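# Tilt a crate and slide a card sheet under it

## Task

Push the flat card sheet along the table beneath the plastic crate until clearly more than half of the sheet lies under it. The sheet is what travels: the crate must stay near its starting spot and keep roughly its starting heading throughout, and the crate and sheet may only shift together by a very small amount. Everything inside the crate must still be inside at the end. Raise one side of the crate a little so the sheet can pass under without catching. It counts as a failure if the crate settles onto the sheet before clearly more than half of the sheet is beneath it, if the crate ever leaves the table completely, if the tilted crate bumps any other object on the table, or if the robot is still propping the crate up at the end. The result must hold without the robot's help once it lets go.

## Robot and tools

Robot: two 6-joint arms, left_arm and right_arm, each ending in a parallel two-finger gripper. Both sit on a table. Scene frame: origin on the table top midway between the arms, +x out over the table, +z up, left_arm on the +y side (base near y=+0.247, right_arm base near y=-0.356). The names left and right say nothing about image sides.

Gripper axes: fingers point along the gripper's own +z and close along its own y. The reported end_effector_position is the point between the pads, about 1 cm short of the fingertips. Reported positions can be slightly wrong, more so at long reach.

Number rows: every motion command is a row of 14 numbers, always both arms even if one stays still: dx, dy, dz, rx, ry, rz, opening for left_arm, then the same seven for right_arm. dx..rz are offsets (not poses) in that gripper's own axes, measured from its measured pose at the start of the action (for a call's first action, from the pose in the last result). Scale: 1.0 = 0.6 m for dx,dy,dz and 180 degrees for the rotation; rx,ry,rz form one rotation vector; range -1 to 1. Opening is absolute, not an offset: +1 fully open (0.094 m), -1 closed. Optionally append 12 numbers 0..1 as joint stiffness scales (left's 6, then right's 6, base to wrist), which persist until changed.

Tools:
- execute_actions(actions): a list of up to 15 actions; each action is a table of up to 15 rows, one row per 1/30 s control step; a short table repeats its last row to fill 15 steps (0.5 s). Every row is an offset from the action's start pose, not from the previous row. An empty list just returns state and images.
- move(target, speed, blocking): target is one 14-number row of offsets from the pose in the last result that shows one; each gripper goes in a straight line toward it, paths lasting 0.5 to 10 s and ending together. speed in m/s, 0.002 to 0.5, default 0.25 (turning up to twice that in rad/s). Paths do not avoid obstacles or the other arm; grippers may lag, stray or overshoot speed near full reach. Faster contact hits harder; aiming far past contact presses harder. blocking=false returns after 0.5 s while motion continues; then use wait or stop before any new motion command.
- wait(seconds 0..10): lets time pass holding last commands; returns early if a running move ends.
- stop(): brakes a running move (needs room; fingers keep going).
- zoom_image(camera, region): closer view of cam_head_left or cam_head_right; region [x0,y0,x1,y1] pixels, top-left origin, at most 504x504.
- read_manual(section): licence texts only.
- finished_scene(scene): ends the given scene (1 or 2); irreversible; the task must already be done and stable.

Motion limits: each control step clips the commanded pose to within 70 mm and 16 degrees of the measured pose, and position wins over orientation if both cannot be met. Large offsets may need several actions. Arms tend to end a centimetre or more low; to hold an arm in place, send the correction back to its desired pose in the first call of a reply and zeros afterwards, aiming higher if it keeps sagging. The robot holds the last command while you think.

Results: a state line 'left_arm: … | right_arm: …' with each gripper's position (m) and quat_wxyz in the scene frame; Joint positions (last value is finger opening in m); grip_measured on the command scale; Hand target lines showing where the controller is now driving each gripper; 'pose unreachable' when a clearance check altered a command; FAULT or OVER-TEMPERATURE FAULT lines when an arm stops; MOTOR HOT above 75 °C (stop at 90 °C, arm drops at 100 °C). A move adds a 'move:' line: its ending (done, off_target, moving, held, fault; only naming one arm means the other finished), limits (paced = pose clipped; held = some steps blocked, after which the arm may jump faster), and each gripper's distance from its target. Images come from cam_head_left then cam_head_right, 504x504.

Gripping: command an opening below grip_measured to hold; about 0.03 below is firm. Readings can be about 1 mm off per gripper.

Avoid: arms colliding or pressing each other, knocking anything off the table, lifting the crate clear of the table, tipping its contents out, the tilted crate touching other items, hard impacts and shoves, and long heavy holds that heat the motors. Release the crate so it rests on the sheet unsupported before finishing. Shorter robot time and smooth, low-effort motion are better.

Each tool is called after "Call:" in YAML: its name, and indented under it one key for each argument.

## Session

Call:
execute_actions:
  actions: []

Scene clock: 0.00 s.
left_arm: end_effector_position=(+0.4203, +0.5225, +0.1837) grip_measured=+1.000 end_effector_quat_wxyz=(+0.419, +0.613, +0.499, +0.447) | right_arm: end_effector_position=(+0.4033, -0.5370, +0.2601) grip_measured=+1.000 end_effector_quat_wxyz=(+0.439, +0.473, +0.558, +0.521)
Joint positions: left_arm=[0.614 1.922 1.219 0.326 0.826 1.989 0.094] | right_arm=[-0.956  1.512  0.86   0.533 -0.927  1.478  0.094]
Joint velocities: left_arm=[ 0.007 -0.007 -0.012 -0.007 -0.007 -0.022  0.   ] | right_arm=[-0.007 -0.007 -0.002 -0.007 -0.051 -0.037  0.   ]
Motor temperatures (°C, as the motors report them): left_arm=[29 27 29 27 26 28] | right_arm=[29 28 30 28 27 29]
Hand target (left_arm): +0.421, +0.522, +0.194; +0.420, +0.612, +0.493, +0.454
Hand target (right_arm): +0.403, -0.537, +0.268; +0.447, +0.465, +0.560, +0.520
Joint stiffness scale: left_arm=[1. 1. 1. 1. 1. 1.] | right_arm=[1. 1. 1. 1. 1. 1.]

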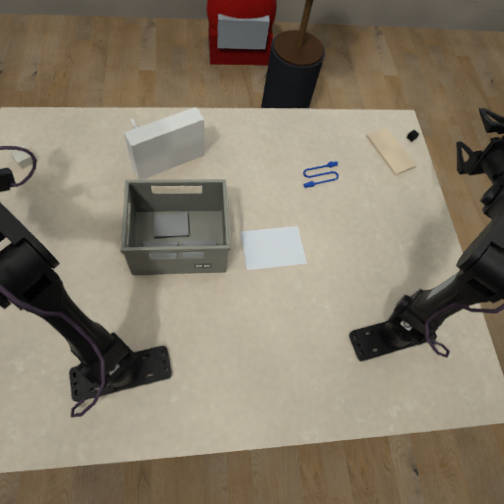

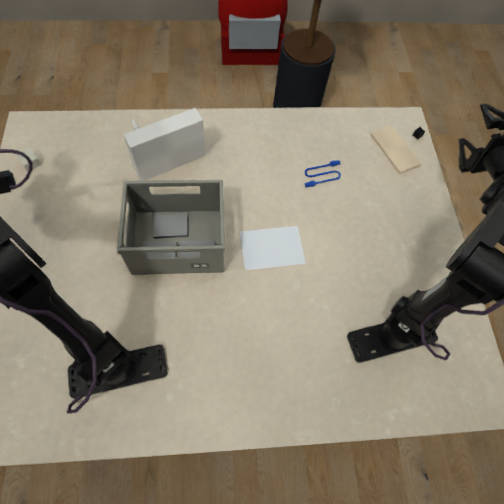

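Call:
zoom_image:
  camera: "cam_head_left"
  region: [100, 100, 340, 300]

Call:
zoom_image:
  camera: "cam_head_right"
  region: [100, 100, 340, 300]

Region (100, 100, 340, 300) of cam_head_left's 504x504 image, scaled by 2.100, with more detail than that image has.

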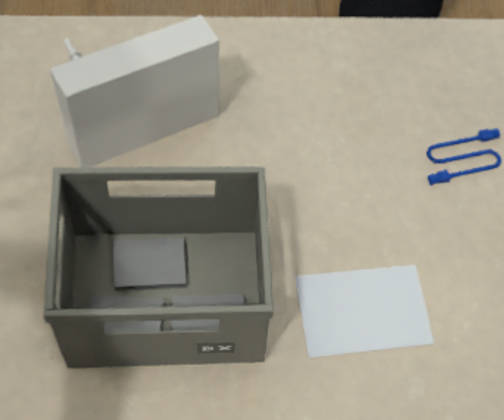

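Region (100, 100, 340, 300) of cam_head_right's 504x504 image, scaled by 2.100, with more detail than that image has.

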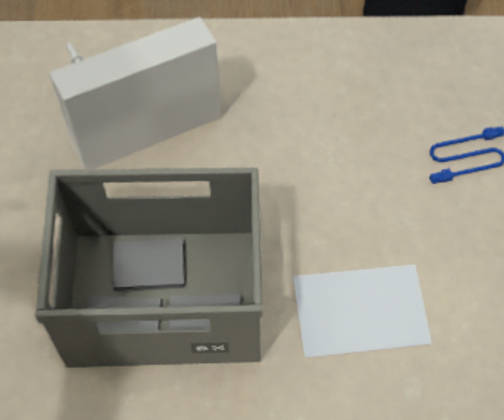

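Call:
zoom_image:
  camera: "cam_head_left"
  region: [424, 90, 504, 210]

Region (424, 90, 504, 210) of cam_head_left's 504x504 image, scaled by 4.200, with more detail than that image has.

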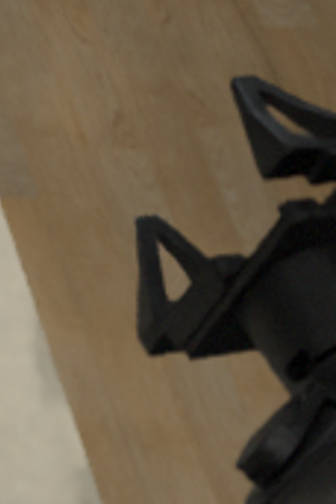

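Call:
move:
  target: [-0.8457,0.1742,-0.2118,0.344,0.3226,-0.472,0.3,0.677,-0.3107,-0.123,0.4507,0.0934,0.1645,0.1]
  speed: 0.3

Scene clock: 40.87 s.
left_arm: end_effector_position=(+0.2739, +0.0167, +0.2366) grip_measured=+0.302 end_effector_quat_wxyz=(+0.088, -0.003, +0.994, -0.062) | right_arm: end_effector_position=(+0.2507, -0.1503, +0.0776) grip_measured=+0.102 end_effector_quat_wxyz=(-0.185, +0.686, +0.679, +0.187)
Joint positions: left_arm=[-0.83   1.894  2.107 -1.569 -0.009 -0.655  0.061] | right_arm=[ 0.247  1.547  0.97  -0.742 -0.474  2.082  0.052]
Joint velocities: left_arm=[-0.007 -0.002 -0.022 -0.051  0.007  0.037 -0.001] | right_arm=[-0.002 -0.002 -0.007 -0.066 -0.007  0.022  0.   ]
Motor temperatures (°C, as the motors report them): left_arm=[29 32 32 31 26 28] | right_arm=[29 29 31 32 27 29]
Hand target (left_arm): +0.273, +0.015, +0.243; +0.089, -0.007, +0.994, -0.069
Hand target (right_arm): +0.254, -0.145, +0.084; -0.191, +0.685, +0.677, +0.191
Off the commanded pose (left_arm): 0.014 m, 12 deg.
Off the commanded pose (right_arm): 0.003 m, 1 deg.
Joint stiffness scale: left_arm=[1. 1. 1. 1. 1. 1.] | right_arm=[1. 1. 1. 1. 1. 1.]
joint sent to its limit (left arm) — the command would take joint 4 (wrist pitch) past its lower limit, so that joint was sent only as far as its limit.
move: off_target (left_arm)

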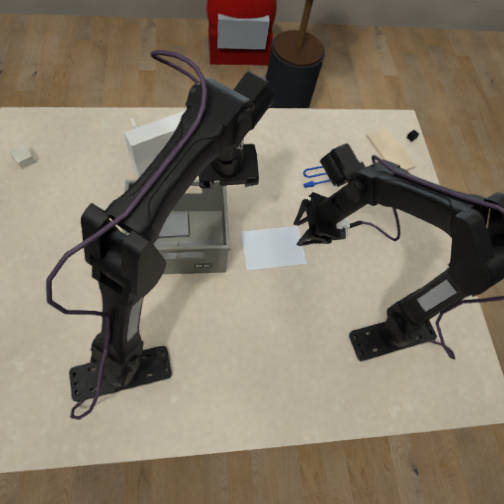

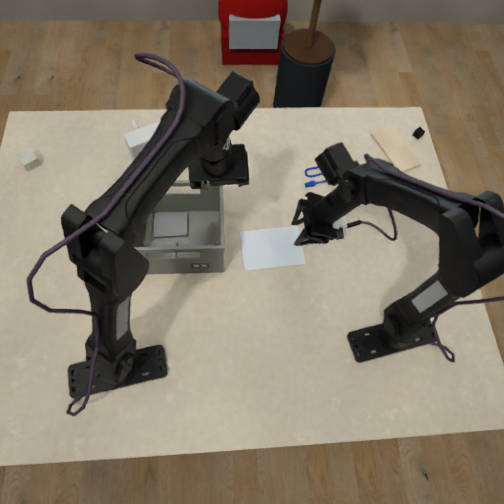

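Call:
move:
  target: [0.029,0.0192,0.124,-0.0396,0.056,0.002,0.3,-0.0473,0,0.0553,0.0556,0,-0.0962,-0.1]
  speed: 0.15

Call:
zoom_image:
  camera: "cam_head_right"
  region: [150, 130, 370, 300]

Call:
zoom_image:
  camera: "cam_head_left"
  region: [150, 130, 370, 300]

Scene clock: 52.17 s.
left_arm: end_effector_position=(+0.2692, +0.0198, +0.1600) grip_measured=+0.302 end_effector_quat_wxyz=(-0.003, -0.003, +1.000, +0.006) | right_arm: end_effector_position=(+0.2452, -0.1605, +0.0294) grip_measured=-0.098 end_effector_quat_wxyz=(-0.209, +0.561, +0.787, +0.148)
Joint positions: left_arm=[-0.83   2.019  1.985 -1.55  -0.007 -0.657  0.061] | right_arm=[ 0.201  1.755  1.003 -0.785 -0.517  1.64   0.042]
Joint velocities: left_arm=[ 0.012 -0.002  0.002 -0.007 -0.007 -0.066 -0.001] | right_arm=[ 0.007 -0.012 -0.017 -0.051  0.037 -0.022 -0.001]
Motor temperatures (°C, as the motors report them): left_arm=[29 32 32 30 26 28] | right_arm=[29 29 32 31 27 29]
Hand target (left_arm): +0.271, +0.019, +0.160; +0.001, -0.001, +1.000, +0.001
Hand target (right_arm): +0.251, -0.159, +0.034; -0.212, +0.558, +0.787, +0.153
Off the commanded pose (left_arm): 0.001 m, 1 deg.
Off the commanded pose (right_arm): 0.008 m, 1 deg.
Joint stiffness scale: left_arm=[1. 1. 1. 1. 1. 1.] | right_arm=[1. 1. 1. 1. 1. 1.]
move: done

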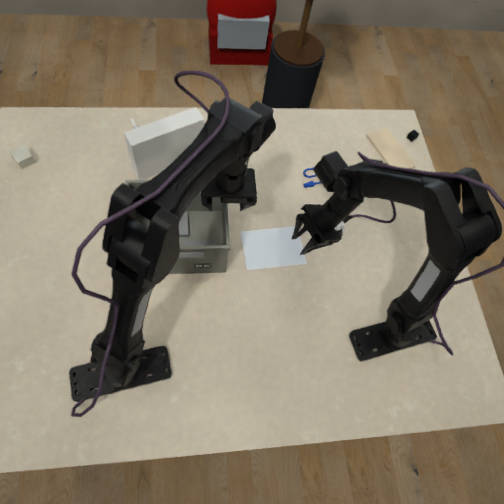

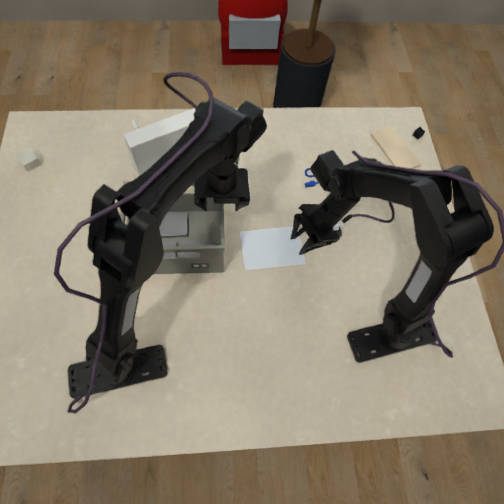

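Region (150, 130, 370, 300) of cam_head_right's 504x504 image, scaled by 2.291, with more detail than that image has; it fills the top 389 rows of this view, and the rest is white.

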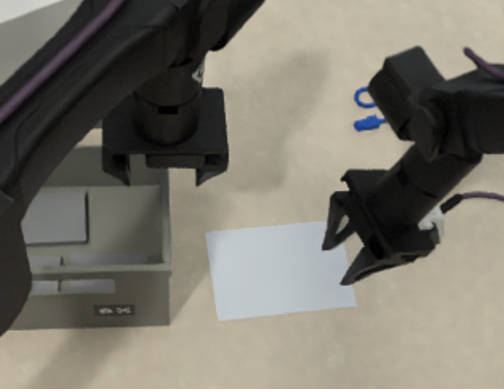

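Region (150, 130, 370, 300) of cam_head_left's 504x504 image, scaled by 2.291, with more detail than that image has; it fills the top 389 rows of this view, and the rest is white.

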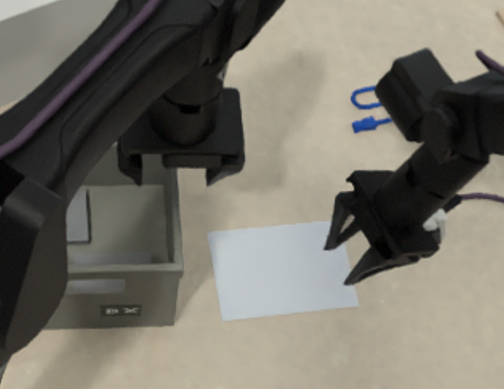

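Call:
move:
  target: [-0.01,0,0.078,0,0,0,0.3,-0.0128,0.0222,0.0272,0,0,0,-0.1]
  speed: 0.05

Call:
zoom_image:
  camera: "cam_head_right"
  region: [150, 130, 370, 300]

Scene clock: 60.67 s.
left_arm: end_effector_position=(+0.2717, +0.0179, +0.1146) grip_measured=+0.302 end_effector_quat_wxyz=(-0.006, -0.001, +1.000, +0.009) | right_arm: end_effector_position=(+0.2485, -0.1572, +0.0164) grip_measured=-0.098 end_effector_quat_wxyz=(-0.216, +0.560, +0.786, +0.147)
Joint positions: left_arm=[-0.83   2.019  1.804 -1.377 -0.007 -0.652  0.061] | right_arm=[ 0.201  1.807  1.003 -0.744 -0.529  1.638  0.042]
Joint velocities: left_arm=[-0.012  0.007  0.007  0.051 -0.066  0.081 -0.   ] | right_arm=[-0.017 -0.012 -0.007 -0.022 -0.095  0.095 -0.   ]
Motor temperatures (°C, as the motors report them): left_arm=[29 32 31 29 26 28] | right_arm=[29 29 32 30 27 29]
Hand target (left_arm): +0.276, +0.021, +0.113; -0.003, -0.003, +1.000, +0.006
Hand target (right_arm): +0.257, -0.155, +0.011; -0.209, +0.561, +0.787, +0.148
Off the commanded pose (left_arm): 0.004 m, 1 deg.
Off the commanded pose (right_arm): 0.010 m, 1 deg.
Joint stiffness scale: left_arm=[1. 1. 1. 1. 1. 1.] | right_arm=[1. 1. 1. 1. 1. 1.]
move: done

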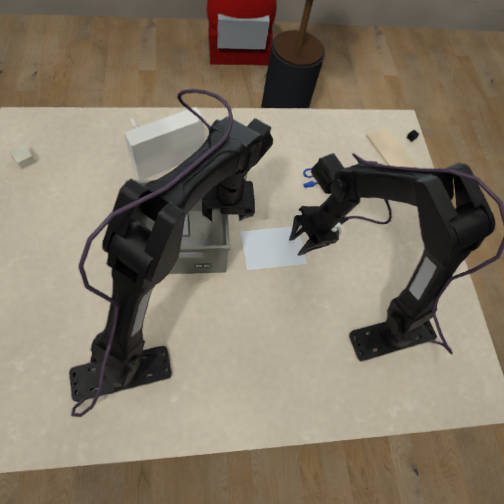

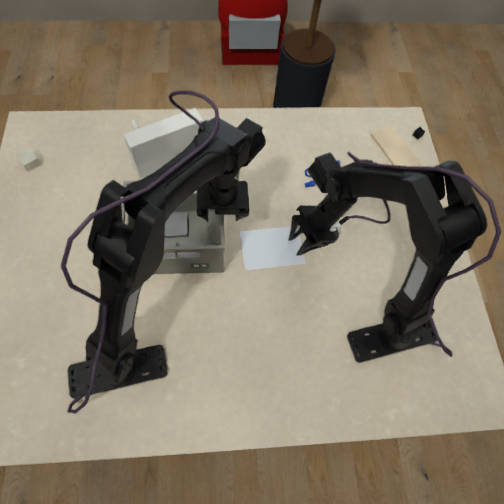

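Region (150, 130, 370, 300) of cam_head_right's 504x504 image, scaled by 2.291, with more detail than that image has; it fills the top 389 rows of this view, and the rest is white.

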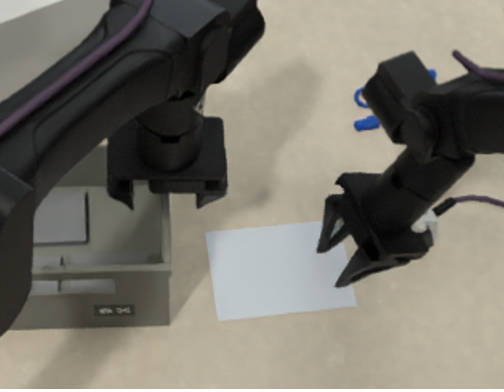

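Call:
move:
  target: [0,0,0,0,0,0,-0.85,0.0145,0.0302,0.0238,0,0,0,-0.1]
  speed: 0.03

Call:
zoom_image:
  camera: "cam_head_right"
  region: [150, 130, 370, 300]

Scene clock: 64.80 s.
left_arm: end_effector_position=(+0.2719, +0.0182, +0.1146) grip_measured=-0.843 end_effector_quat_wxyz=(-0.006, -0.001, +1.000, +0.010) | right_arm: end_effector_position=(+0.2542, -0.1405, +0.0166) grip_measured=-0.098 end_effector_quat_wxyz=(-0.225, +0.557, +0.785, +0.152)
Joint positions: left_arm=[-0.83   2.019  1.804 -1.377 -0.009 -0.652  0.007] | right_arm=[ 0.233  1.847  1.046 -0.729 -0.549  1.673  0.042]
Joint velocities: left_arm=[-0.002 -0.022  0.002 -0.022  0.007 -0.037 -0.001] | right_arm=[-0.012  0.007  0.002  0.022  0.037 -0.022  0.   ]
Motor temperatures (°C, as the motors report them): left_arm=[29 33 31 29 26 28] | right_arm=[29 29 31 30 27 29]
Hand target (left_arm): +0.272, +0.018, +0.115; -0.006, -0.001, +1.000, +0.009
Hand target (right_arm): +0.260, -0.137, +0.008; -0.216, +0.560, +0.786, +0.147
Off the commanded pose (left_arm): 0.000 m, 0 deg.
Off the commanded pose (right_arm): 0.011 m, 1 deg.
Joint stiffness scale: left_arm=[1. 1. 1. 1. 1. 1.] | right_arm=[1. 1. 1. 1. 1. 1.]
move: off_target (right_arm)

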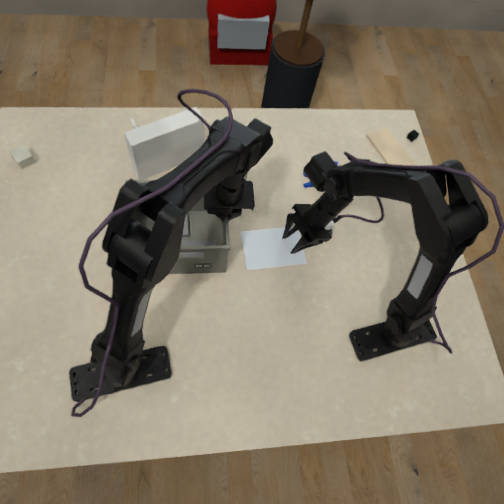

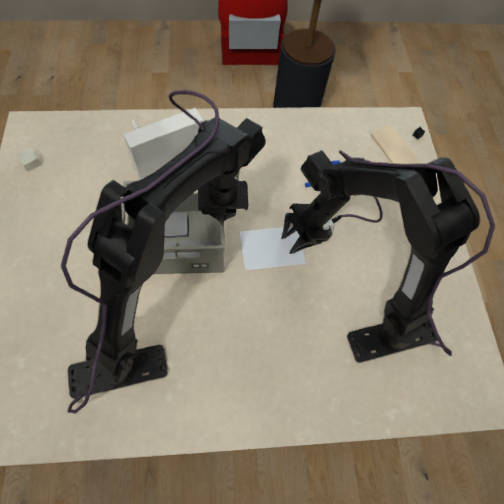

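Region (150, 130, 370, 300) of cam_head_right's 504x504 image, scaled by 2.291, with more detail than that image has; it fills the top 389 rows of this view, and the rest is white.

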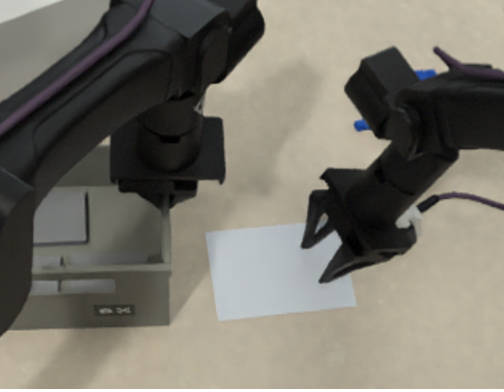

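Call:
execute_actions:
  actions:
    - [[0,0,0,0,0,0,-0.88,-0.0125,0,0.0217,0,0,0,-0.1]]
    - [[0,0,0,0,0,0,-0.88,0.0078,0.0086,0.0335,0,0,0,-0.1]]
    - [[0,0,0,0,0,0,-0.88,0.0078,0.0086,0.0335,0,0,0,-0.1]]

Call:
zoom_image:
  camera: "cam_head_right"
  region: [220, 180, 370, 300]

Scene clock: 70.80 s.
left_arm: end_effector_position=(+0.2719, +0.0182, +0.1146) grip_measured=-0.860 end_effector_quat_wxyz=(-0.006, -0.001, +1.000, +0.010) | right_arm: end_effector_position=(+0.2548, -0.1053, +0.0166) grip_measured=-0.098 end_effector_quat_wxyz=(-0.244, +0.547, +0.778, +0.190)
Joint positions: left_arm=[-0.83   2.019  1.804 -1.377 -0.009 -0.652  0.007] | right_arm=[ 0.3    1.87   1.039 -0.6   -0.614  1.764  0.042]
Joint velocities: left_arm=[ 0.002  0.007 -0.002  0.007  0.022 -0.022 -0.   ] | right_arm=[ 0.002 -0.017 -0.002 -0.007  0.007 -0.037  0.   ]
Motor temperatures (°C, as the motors report them): left_arm=[29 33 31 29 26 28] | right_arm=[29 29 31 30 27 29]
Hand target (left_arm): +0.272, +0.018, +0.115; -0.006, -0.001, +1.000, +0.010
Hand target (right_arm): +0.256, -0.105, +0.003; -0.233, +0.550, +0.782, +0.178
Off the commanded pose (left_arm): 0.000 m, 0 deg.
Off the commanded pose (right_arm): 0.014 m, 2 deg.
Joint stiffness scale: left_arm=[1. 1. 1. 1. 1. 1.] | right_arm=[1. 1. 1. 1. 1. 1.]

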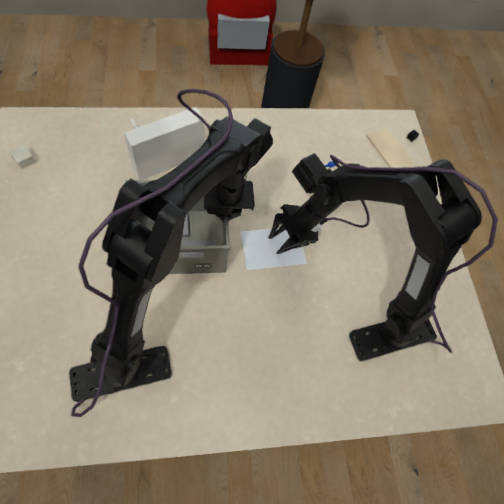

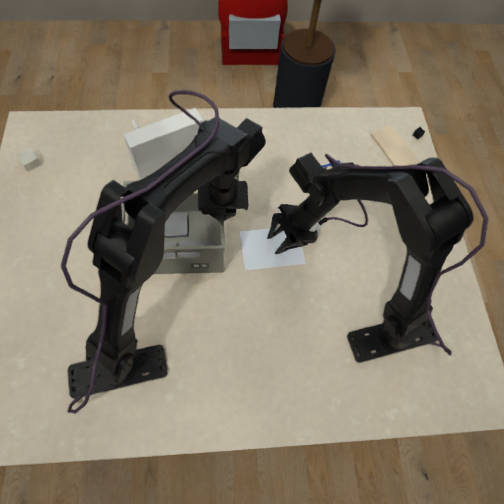

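Region (220, 180, 370, 300) of cam_head_right's 504x504 image, scaled by 3.360, with more detail than that image has; it fills the top 403 rows of this view, and the rest is white.

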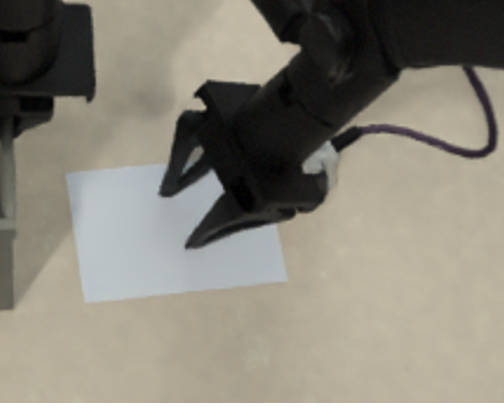

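Call:
move:
  target: [0,0,0,0,0,0,-0.88,-0.038,-0.0505,-0.215,0,0,-0.55,0.3]
  speed: 0.4

Scene clock: 88.30 s.
left_arm: end_effector_position=(+0.2719, +0.0182, +0.1146) grip_measured=-0.860 end_effector_quat_wxyz=(-0.006, -0.001, +1.000, +0.010) | right_arm: end_effector_position=(+0.2494, -0.2052, +0.0966) grip_measured=+0.298 end_effector_quat_wxyz=(-0.031, -0.228, +0.925, +0.304)
Joint positions: left_arm=[-0.83   2.019  1.804 -1.377 -0.009 -0.652  0.007] | right_arm=[-0.006  1.678  1.158 -1.161 -0.611 -0.332  0.061]
Joint velocities: left_arm=[ 0.022  0.007  0.007 -0.051 -0.022  0.007 -0.001] | right_arm=[ 0.002 -0.012  0.007  0.007 -0.037 -0.051 -0.   ]
Motor temperatures (°C, as the motors report them): left_arm=[29 33 31 28 26 28] | right_arm=[29 29 31 30 27 29]
Hand target (left_arm): +0.272, +0.018, +0.115; -0.006, -0.001, +1.000, +0.010
Hand target (right_arm): +0.256, -0.205, +0.108; -0.012, -0.236, +0.922, +0.306
Off the commanded pose (left_arm): 0.000 m, 0 deg.
Off the commanded pose (right_arm): 0.012 m, 2 deg.
Joint stiffness scale: left_arm=[1. 1. 1. 1. 1. 1.] | right_arm=[1. 1. 1. 1. 1. 1.]
move: off_target (right_arm)

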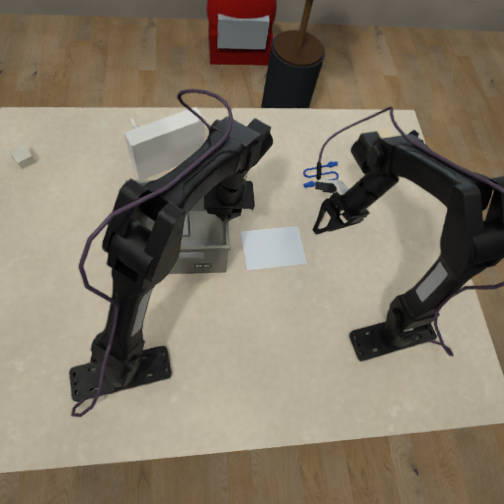

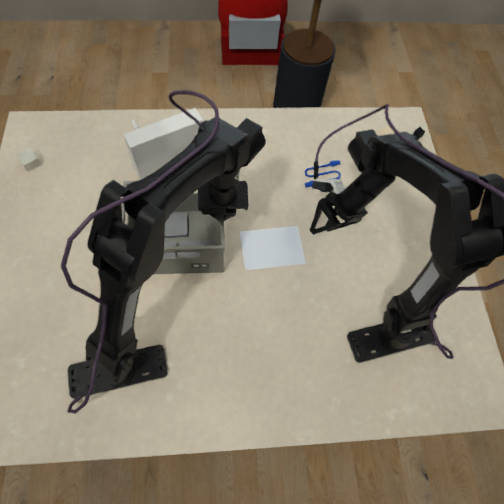

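Call:
move:
  target: [0,0,0,0,0,0,-0.88,-0.005,-0.0657,0.0812,-0.0216,-0.1542,-0.3717,0.3]
  speed: 0.3

Call:
zoom_image:
  camera: "cam_head_right"
  region: [220, 160, 400, 300]

Scene clock: 97.47 s.
left_arm: end_effector_position=(+0.2719, +0.0182, +0.1146) grip_measured=-0.860 end_effector_quat_wxyz=(-0.006, -0.001, +1.000, +0.010) | right_arm: end_effector_position=(+0.2590, -0.2076, +0.0351) grip_measured=+0.298 end_effector_quat_wxyz=(+0.336, -0.625, +0.621, +0.334)
Joint positions: left_arm=[-0.83   2.019  1.804 -1.377 -0.009 -0.652  0.007] | right_arm=[-0.197  1.763  0.76  -0.573 -0.987 -1.585  0.061]
Joint velocities: left_arm=[ 0.007 -0.007 -0.017  0.007 -0.051 -0.037 -0.   ] | right_arm=[-0.022  0.012 -0.007 -0.007 -0.037  0.007  0.   ]
Motor temperatures (°C, as the motors report them): left_arm=[29 33 31 28 26 28] | right_arm=[29 30 31 30 28 29]
Hand target (left_arm): +0.272, +0.018, +0.115; -0.006, -0.001, +1.000, +0.010
Hand target (right_arm): +0.258, -0.207, +0.035; -0.342, +0.620, -0.618, -0.342
Off the commanded pose (left_arm): 0.000 m, 0 deg.
Off the commanded pose (right_arm): 0.002 m, 1 deg.
Joint stiffness scale: left_arm=[1. 1. 1. 1. 1. 1.] | right_arm=[1. 1. 1. 1. 1. 1.]
move: done

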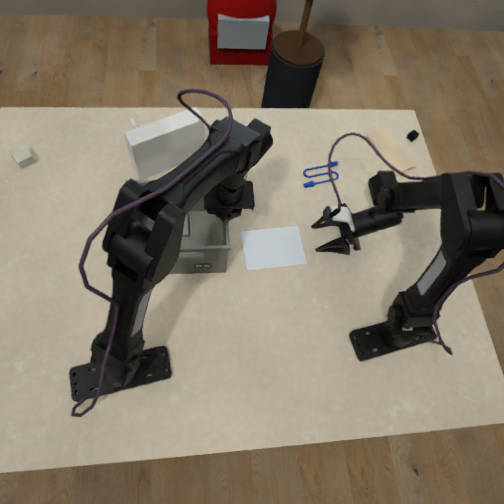

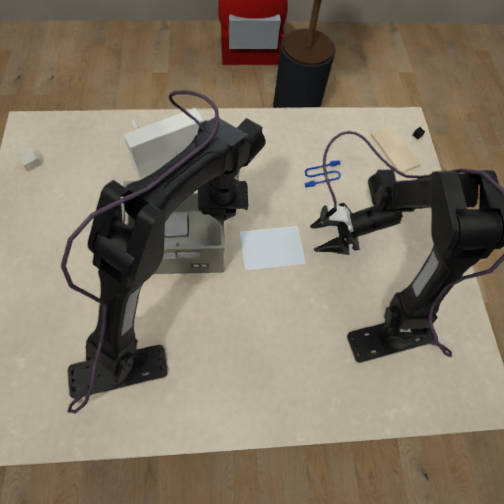

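Region (220, 160, 400, 300) of cam_head_right's 504x504 image, scaled by 2.800, with more detail than that image has.

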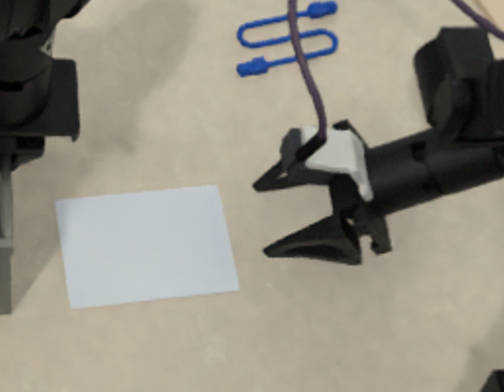

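Call:
move:
  target: [0,0,0,0,0,0,-0.88,0.036,0,0.024,0,0,0,0.3]
  speed: 0.03

Call:
execute_actions:
  actions:
    - [[0,0,0,0,0,0,-0.88,-0.0054,0,0.0264,0,0,0,0.3]]
    - [[0,0,0,0,0,0,-0.88,-0.0054,0,0.0264,0,0,0,0.3]]
    - [[0,0,0,0,0,0,-0.88,-0.0054,0,0.0264,0,0,0,0.3]]

Call:
zoom_image:
  camera: "cam_head_right"
  region: [220, 160, 400, 300]

Scene clock: 102.80 s.
left_arm: end_effector_position=(+0.2719, +0.0182, +0.1146) grip_measured=-0.860 end_effector_quat_wxyz=(-0.006, -0.001, +1.000, +0.010) | right_arm: end_effector_position=(+0.2634, -0.2079, +0.0153) grip_measured=+0.298 end_effector_quat_wxyz=(+0.340, -0.628, +0.618, +0.328)
Joint positions: left_arm=[-0.83   2.019  1.804 -1.377 -0.009 -0.652  0.007] | right_arm=[-0.197  1.833  0.744 -0.473 -0.984 -1.587  0.061]
Joint velocities: left_arm=[-0.002 -0.022 -0.007 -0.007 -0.051  0.007 -0.001] | right_arm=[-0.012 -0.002 -0.002 -0.051  0.007 -0.007  0.   ]
Motor temperatures (°C, as the motors report them): left_arm=[29 34 32 28 26 28] | right_arm=[29 29 31 30 28 29]
Hand target (left_arm): +0.272, +0.018, +0.115; -0.006, -0.001, +1.000, +0.010
Hand target (right_arm): +0.259, -0.208, +0.009; -0.336, +0.625, -0.621, -0.334
Off the commanded pose (left_arm): 0.000 m, 0 deg.
Off the commanded pose (right_arm): 0.007 m, 1 deg.
Joint stiffness scale: left_arm=[1. 1. 1. 1. 1. 1.] | right_arm=[1. 1. 1. 1. 1. 1.]
move: done

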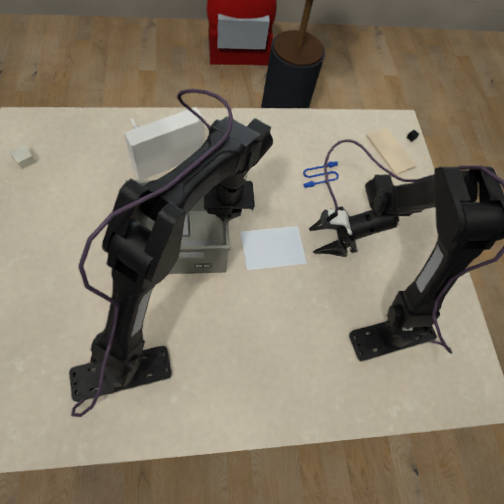

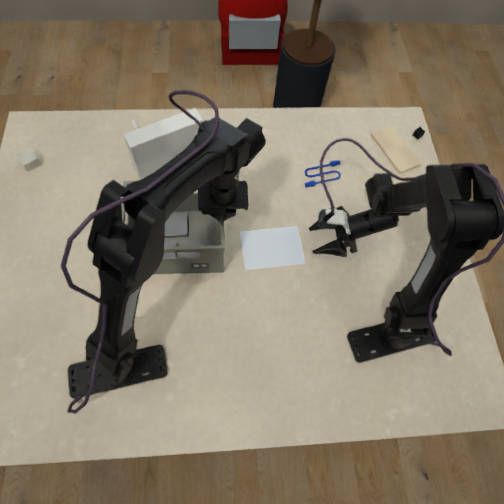

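Scene clock: 104.30 s.
left_arm: end_effector_position=(+0.2719, +0.0182, +0.1146) grip_measured=-0.860 end_effector_quat_wxyz=(-0.006, -0.001, +1.000, +0.010) | right_arm: end_effector_position=(+0.2818, -0.1625, +0.0189) grip_measured=+0.298 end_effector_quat_wxyz=(+0.363, -0.638, +0.601, +0.316)
Joint positions: left_arm=[-0.83   2.019  1.804 -1.377 -0.009 -0.652  0.007] | right_arm=[-0.037  1.833  0.729 -0.17  -0.975 -1.317  0.061]
Joint velocities: left_arm=[ 0.007 -0.017 -0.017 -0.037 -0.051  0.022 -0.001] | right_arm=[-0.002 -0.002  0.017  0.051 -0.037  0.066 -0.001]
Motor temperatures (°C, as the motors report them): left_arm=[29 34 32 28 26 28] | right_arm=[29 29 31 30 28 29]
Hand target (left_arm): +0.272, +0.018, +0.115; -0.006, -0.001, +1.000, +0.010
Hand target (right_arm): +0.274, -0.162, +0.012; -0.353, +0.632, -0.608, -0.327
Off the commanded pose (left_arm): 0.000 m, 0 deg.
Off the commanded pose (right_arm): 0.011 m, 2 deg.
Joint stiffness scale: left_arm=[1. 1. 1. 1. 1. 1.] | right_arm=[1. 1. 1. 1. 1. 1.]

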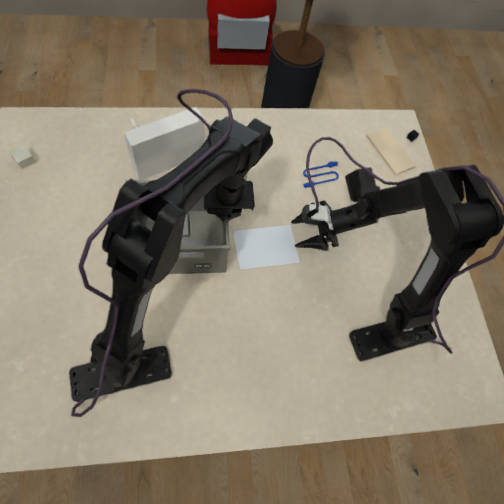

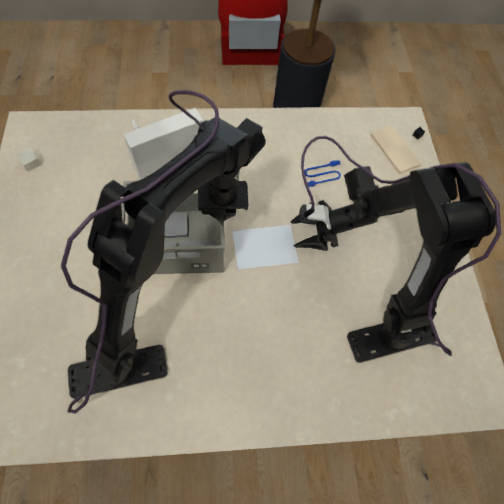

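Region (220, 160, 400, 300) of cam_head_right's 504x504 image, scaled by 2.800, with more detail than that image has.

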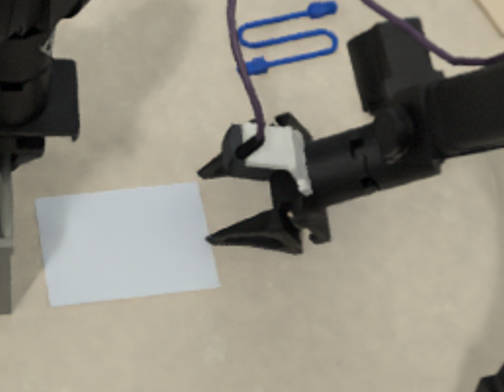

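Call:
move:
  target: [0,0.0233,-0.045,0.038,0,0,-0.9,0.022,0.0545,-0.0247,-0.0104,-0.003,0.0248,0.3]
  speed: 0.03

Call:
zoom_image:
  camera: "cam_head_right"
  region: [100, 150, 340, 300]

Scene clock: 112.77 s.
left_arm: end_effector_position=(+0.2756, +0.0287, +0.1195) grip_measured=-0.862 end_effector_quat_wxyz=(-0.014, -0.003, +1.000, -0.027) | right_arm: end_effector_position=(+0.2593, -0.1784, +0.0154) grip_measured=+0.298 end_effector_quat_wxyz=(+0.354, -0.619, +0.612, +0.342)
Joint positions: left_arm=[-0.769  1.977  1.762 -1.35   0.061 -0.595  0.007] | right_arm=[-0.098  1.817  0.672 -0.25  -1.02  -1.387  0.061]
Joint velocities: left_arm=[-0.007 -0.017 -0.017 -0.051  0.066 -0.007 -0.   ] | right_arm=[-0.022  0.002  0.017 -0.022 -0.022 -0.037  0.001]
Motor temperatures (°C, as the motors report them): left_arm=[29 34 32 28 26 28] | right_arm=[29 30 31 30 28 29]
Hand target (left_arm): +0.272, +0.031, +0.141; -0.005, -0.000, +0.999, -0.050
Hand target (right_arm): +0.250, -0.183, +0.013; -0.343, +0.619, -0.619, -0.342
Off the commanded pose (left_arm): 0.023 m, 3 deg.
Off the commanded pose (right_arm): 0.011 m, 1 deg.
Joint stiffness scale: left_arm=[1. 1. 1. 1. 1. 1.] | right_arm=[1. 1. 1. 1. 1. 1.]
move: off_target (left_arm, right_arm)

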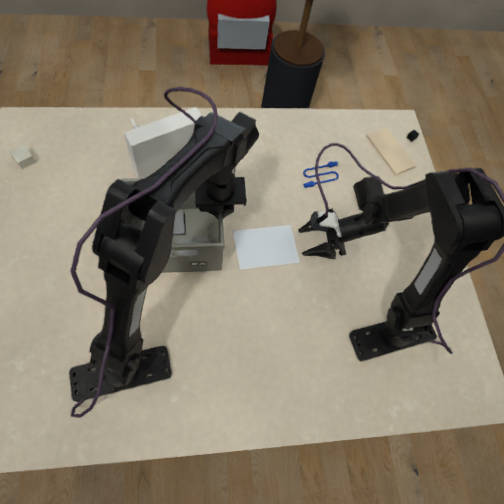

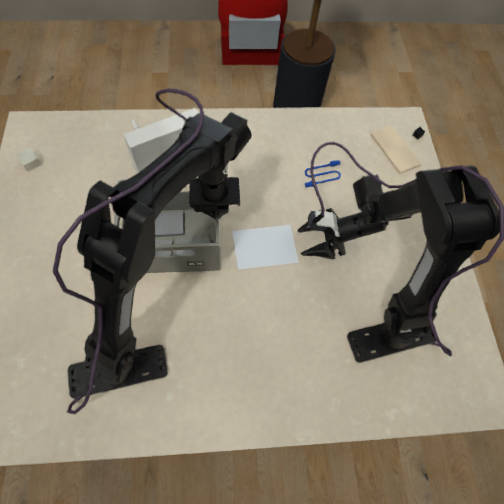

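Region (100, 150, 340, 300) of cam_head_right's 504x504 image, scaled by 2.100, with more detail than that image has; it fills the top 315 rows of this view, and the rest is white.

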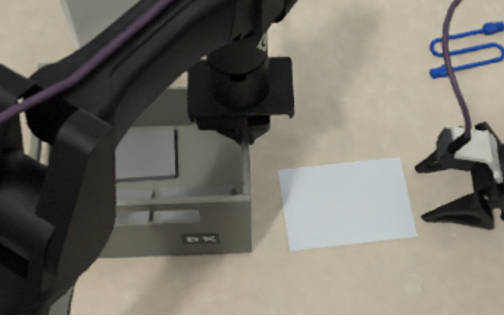

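Call:
execute_actions:
  actions:
    - [[0.011,0,-0.04,0.015,-0.009,0,-0.9,0.005,0.03,0.003,0,0,0.006,0.3],[0.011,0,-0.043,0.015,-0.009,0,-0.9,0.005,0.03,0.003,0,0,0.006,0.3],[0.011,0,-0.046,0.015,-0.009,0,-0.9,0.005,0.03,0.003,0,0,0.006,0.3],[0.011,-0.001,-0.049,0.015,-0.009,0,-0.9,0.005,0.03,0.003,0,0,0.006,0.3],[0.011,-0.001,-0.052,0.015,-0.009,0,-0.9,0.005,0.03,0.003,0,0,0.006,0.3],[0.011,-0.001,-0.055,0.015,-0.009,0,-0.9,0.005,0.03,0.003,0,0,0.006,0.3],[0.012,-0.001,-0.058,0.015,-0.009,0,-0.9,0.005,0.03,0.003,0,0,0.006,0.3],[0.012,-0.002,-0.061,0.015,-0.009,0,-0.9,0.005,0.03,0.003,0,0,0.006,0.3],[0.012,-0.002,-0.064,0.015,-0.009,0,-0.9,0.005,0.03,0.003,0,0,0.006,0.3],[0.012,-0.002,-0.068,0.015,-0.009,0,-0.9,0.005,0.03,0.003,0,0,0.006,0.3]]

Call:
wait:
  seconds: 0.5

Call:
zoom_image:
  camera: "cam_head_right"
  region: [100, 150, 340, 300]

Scene clock: 120.57 s.
left_arm: end_effector_position=(+0.2734, +0.0312, +0.1251) grip_measured=-0.862 end_effector_quat_wxyz=(-0.015, -0.000, +1.000, -0.024) | right_arm: end_effector_position=(+0.2488, -0.1776, +0.0151) grip_measured=+0.298 end_effector_quat_wxyz=(+0.361, -0.613, +0.610, +0.348)
Joint positions: left_arm=[-0.769  1.968  1.772 -1.372  0.056 -0.591  0.007] | right_arm=[-0.098  1.795  0.615 -0.199 -1.041 -1.368  0.061]
Joint velocities: left_arm=[ 0.002  0.017  0.017 -0.051 -0.022 -0.11   0.001] | right_arm=[-0.002 -0.007 -0.012 -0.022 -0.037 -0.007 -0.   ]
Motor temperatures (°C, as the motors report them): left_arm=[30 36 32 28 26 28] | right_arm=[29 30 30 30 28 29]
Hand target (left_arm): +0.268, +0.030, +0.159; +0.000, -0.003, +0.999, -0.051
Hand target (right_arm): +0.241, -0.178, +0.012; -0.351, +0.613, -0.618, -0.346
Off the commanded pose (left_arm): 0.036 m, 3 deg.
Off the commanded pose (right_arm): 0.008 m, 2 deg.
Joint stiffness scale: left_arm=[1. 1. 1. 1. 1. 1.] | right_arm=[1. 1. 1. 1. 1. 1.]

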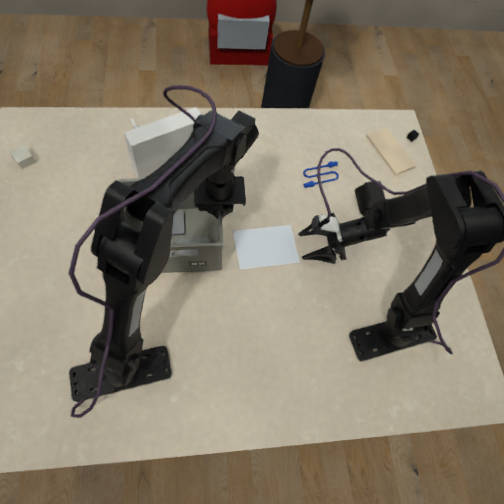

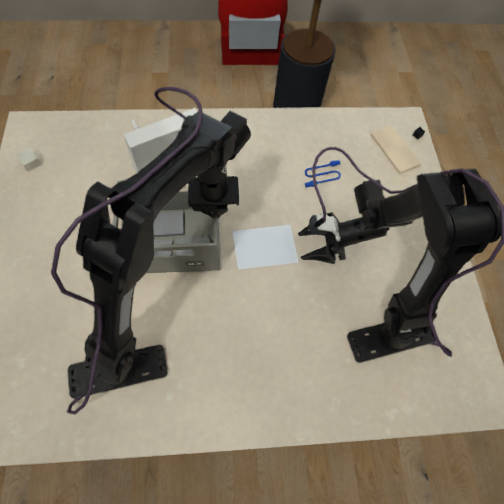

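Scene clock: 121.07 s.
left_arm: end_effector_position=(+0.2732, +0.0313, +0.1252) grip_measured=-0.862 end_effector_quat_wxyz=(-0.015, -0.000, +1.000, -0.024) | right_arm: end_effector_position=(+0.2489, -0.1776, +0.0151) grip_measured=+0.298 end_effector_quat_wxyz=(+0.362, -0.613, +0.610, +0.348)
Joint positions: left_arm=[-0.769  1.968  1.773 -1.373  0.056 -0.591  0.007] | right_arm=[-0.098  1.795  0.615 -0.198 -1.041 -1.368  0.061]
Joint velocities: left_arm=[-0.002 -0.002 -0.002  0.037 -0.007 -0.022 -0.001] | right_arm=[ 0.002 -0.012  0.017 -0.066  0.007  0.037 -0.002]
Motor temperatures (°C, as the motors report them): left_arm=[30 37 32 28 26 28] | right_arm=[29 30 30 30 28 29]
Hand target (left_arm): +0.268, +0.030, +0.159; +0.000, -0.003, +0.999, -0.051
Hand target (right_arm): +0.242, -0.178, +0.012; -0.351, +0.613, -0.618, -0.346
Off the commanded pose (left_arm): 0.036 m, 3 deg.
Off the commanded pose (right_arm): 0.008 m, 2 deg.
Joint stiffness scale: left_arm=[1. 1. 1. 1. 1. 1.] | right_arm=[1. 1. 1. 1. 1. 1.]
wait: 0.50 s; at rest by 0.17 s

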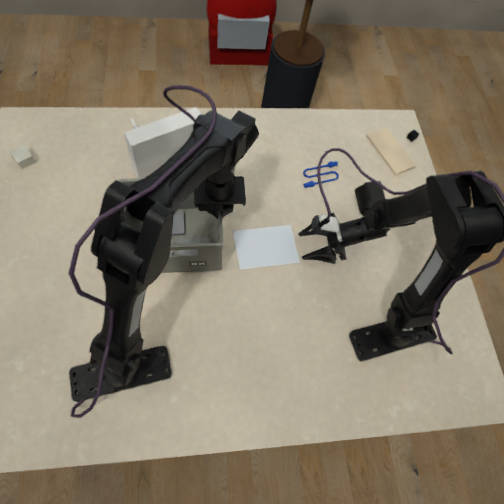

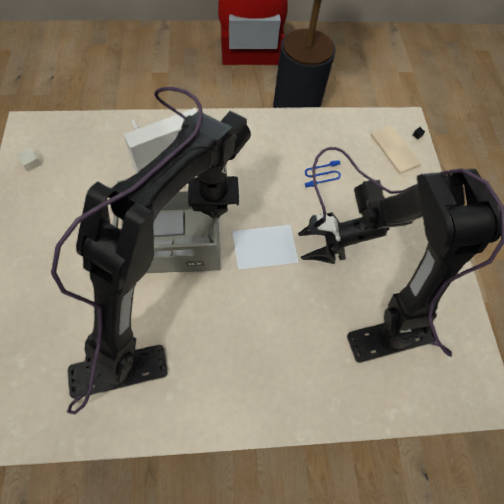

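Region (100, 150, 340, 300) of cam_head_right's 504x504 image, scaled by 2.100, with more detail than that image has; it fills the top 315 rows of this view, and the rest is white.

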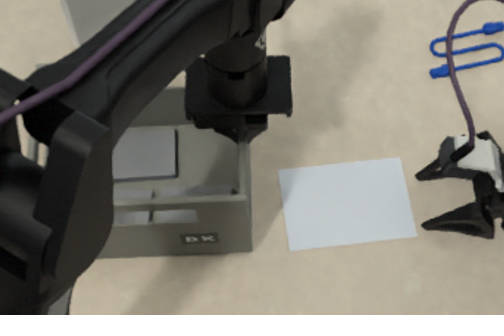

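Call:
execute_actions:
  actions:
    - [[0.011,-0.004,-0.06,0.017,-0.009,0,-0.9,0.004,0,0.003,0,0.008,0.007,0.3],[0.011,-0.004,-0.063,0.017,-0.009,0,-0.9,0.004,0,0.003,0,0.008,0.007,0.3],[0.011,-0.004,-0.066,0.017,-0.009,0,-0.9,0.004,0,0.003,0,0.008,0.007,0.3],[0.011,-0.004,-0.069,0.017,-0.009,0,-0.9,0.004,0,0.003,0,0.008,0.007,0.3],[0.011,-0.004,-0.072,0.017,-0.009,0,-0.9,0.004,0,0.003,0,0.008,0.007,0.3],[0.011,-0.004,-0.075,0.017,-0.009,0,-0.9,0.004,0,0.003,0,0.008,0.007,0.3],[0.011,-0.004,-0.078,0.017,-0.009,0,-0.9,0.004,0,0.003,0,0.008,0.007,0.3],[0.011,-0.004,-0.081,0.017,-0.009,0,-0.9,0.004,0,0.003,0,0.008,0.007,0.3],[0.011,-0.004,-0.084,0.017,-0.009,0,-0.9,0.004,0,0.003,0,0.008,0.007,0.3],[0.011,-0.004,-0.088,0.017,-0.009,0,-0.9,0.004,0,0.003,0,0.008,0.007,0.3],[0.011,-0.004,-0.092,0.017,-0.009,0,-0.9,0.004,0,0.003,0,0.008,0.007,0.3]]

Call:
wait:
  seconds: 0.5

Call:
zoom_image:
  camera: "cam_head_right"
  region: [100, 150, 340, 300]

Scene clock: 127.83 s.
left_arm: end_effector_position=(+0.2726, +0.0235, +0.1465) grip_measured=-0.861 end_effector_quat_wxyz=(-0.016, +0.001, +0.999, -0.046) | right_arm: end_effector_position=(+0.2491, -0.1774, +0.0155) grip_measured=+0.298 end_effector_quat_wxyz=(+0.360, -0.608, +0.614, +0.351)
Joint positions: left_arm=[-0.769  1.968  1.855 -1.433  0.095 -0.589  0.007] | right_arm=[-0.098  1.795  0.615 -0.196 -1.043 -1.353  0.061]
Joint velocities: left_arm=[-0.002 -0.012  0.115  0.007  0.066  0.037 -0.   ] | right_arm=[-0.007  0.007  0.032  0.007 -0.022 -0.007 -0.001]
Motor temperatures (°C, as the motors report them): left_arm=[29 38 33 28 26 28] | right_arm=[29 30 30 30 28 29]
Hand target (left_arm): +0.267, +0.031, +0.178; +0.000, -0.001, +0.999, -0.051
Hand target (right_arm): +0.249, -0.177, +0.012; -0.350, +0.610, -0.622, -0.345
Off the commanded pose (left_arm): 0.035 m, 2 deg.
Off the commanded pose (right_arm): 0.003 m, 2 deg.
Joint stiffness scale: left_arm=[1. 1. 1. 1. 1. 1.] | right_arm=[1. 1. 1. 1. 1. 1.]

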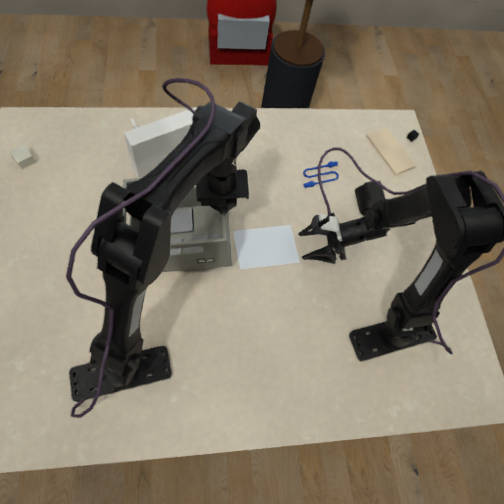

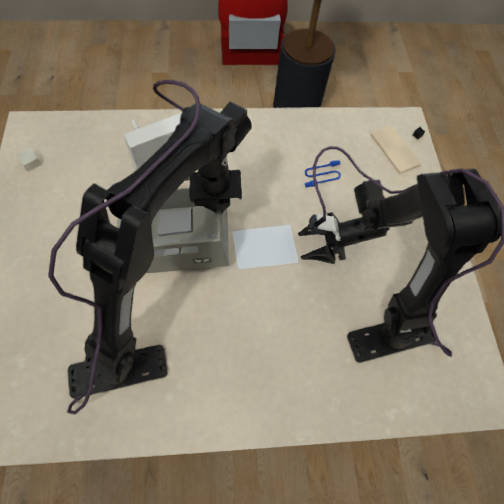

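Scene clock: 128.33 s.
left_arm: end_effector_position=(+0.2723, +0.0222, +0.1478) grip_measured=-0.861 end_effector_quat_wxyz=(-0.017, +0.001, +0.999, -0.050) | right_arm: end_effector_position=(+0.2491, -0.1774, +0.0155) grip_measured=+0.298 end_effector_quat_wxyz=(+0.360, -0.608, +0.614, +0.351)
Joint positions: left_arm=[-0.769  1.968  1.859 -1.435  0.102 -0.589  0.007] | right_arm=[-0.098  1.795  0.615 -0.196 -1.043 -1.353  0.061]
Joint velocities: left_arm=[ 0.002 -0.002 -0.012  0.007 -0.007 -0.022 -0.002] | right_arm=[-0.012 -0.007 -0.002 -0.007 -0.007 -0.037  0.001]
Motor temperatures (°C, as the motors report them): left_arm=[29 38 33 28 26 28] | right_arm=[29 30 30 30 28 29]
Hand target (left_arm): +0.267, +0.031, +0.178; +0.000, -0.001, +0.999, -0.051
Hand target (right_arm): +0.249, -0.177, +0.012; -0.350, +0.610, -0.622, -0.345
Off the commanded pose (left_arm): 0.034 m, 2 deg.
Off the commanded pose (right_arm): 0.003 m, 2 deg.
Joint stiffness scale: left_arm=[1. 1. 1. 1. 1. 1.] | right_arm=[1. 1. 1. 1. 1. 1.]
wait: 0.50 s; at rest by 0.20 s

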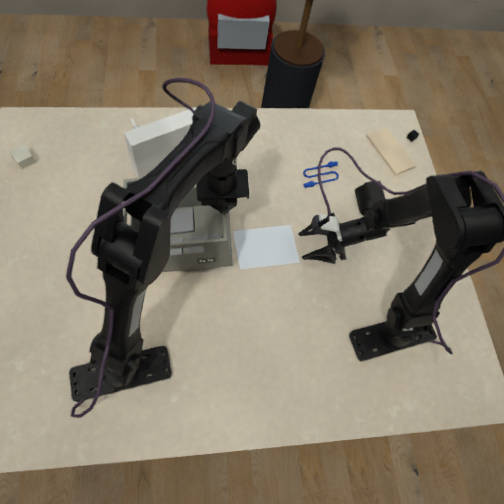

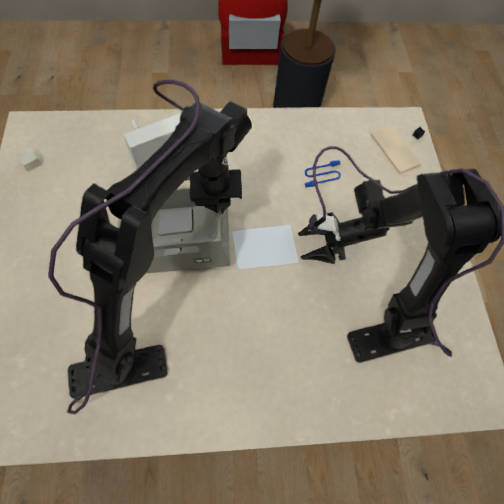

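Region (100, 150, 340, 300) of cam_head_right's 504x504 image, scaled by 2.100, with more detail than that image has; it fills the top 315 rows of this view, and the rest is white.

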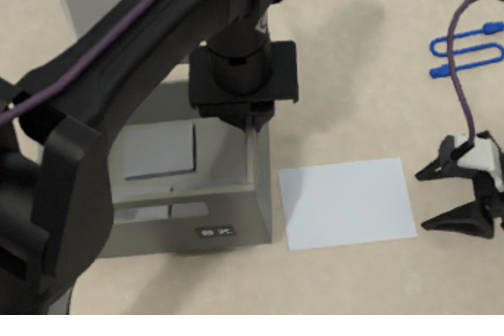

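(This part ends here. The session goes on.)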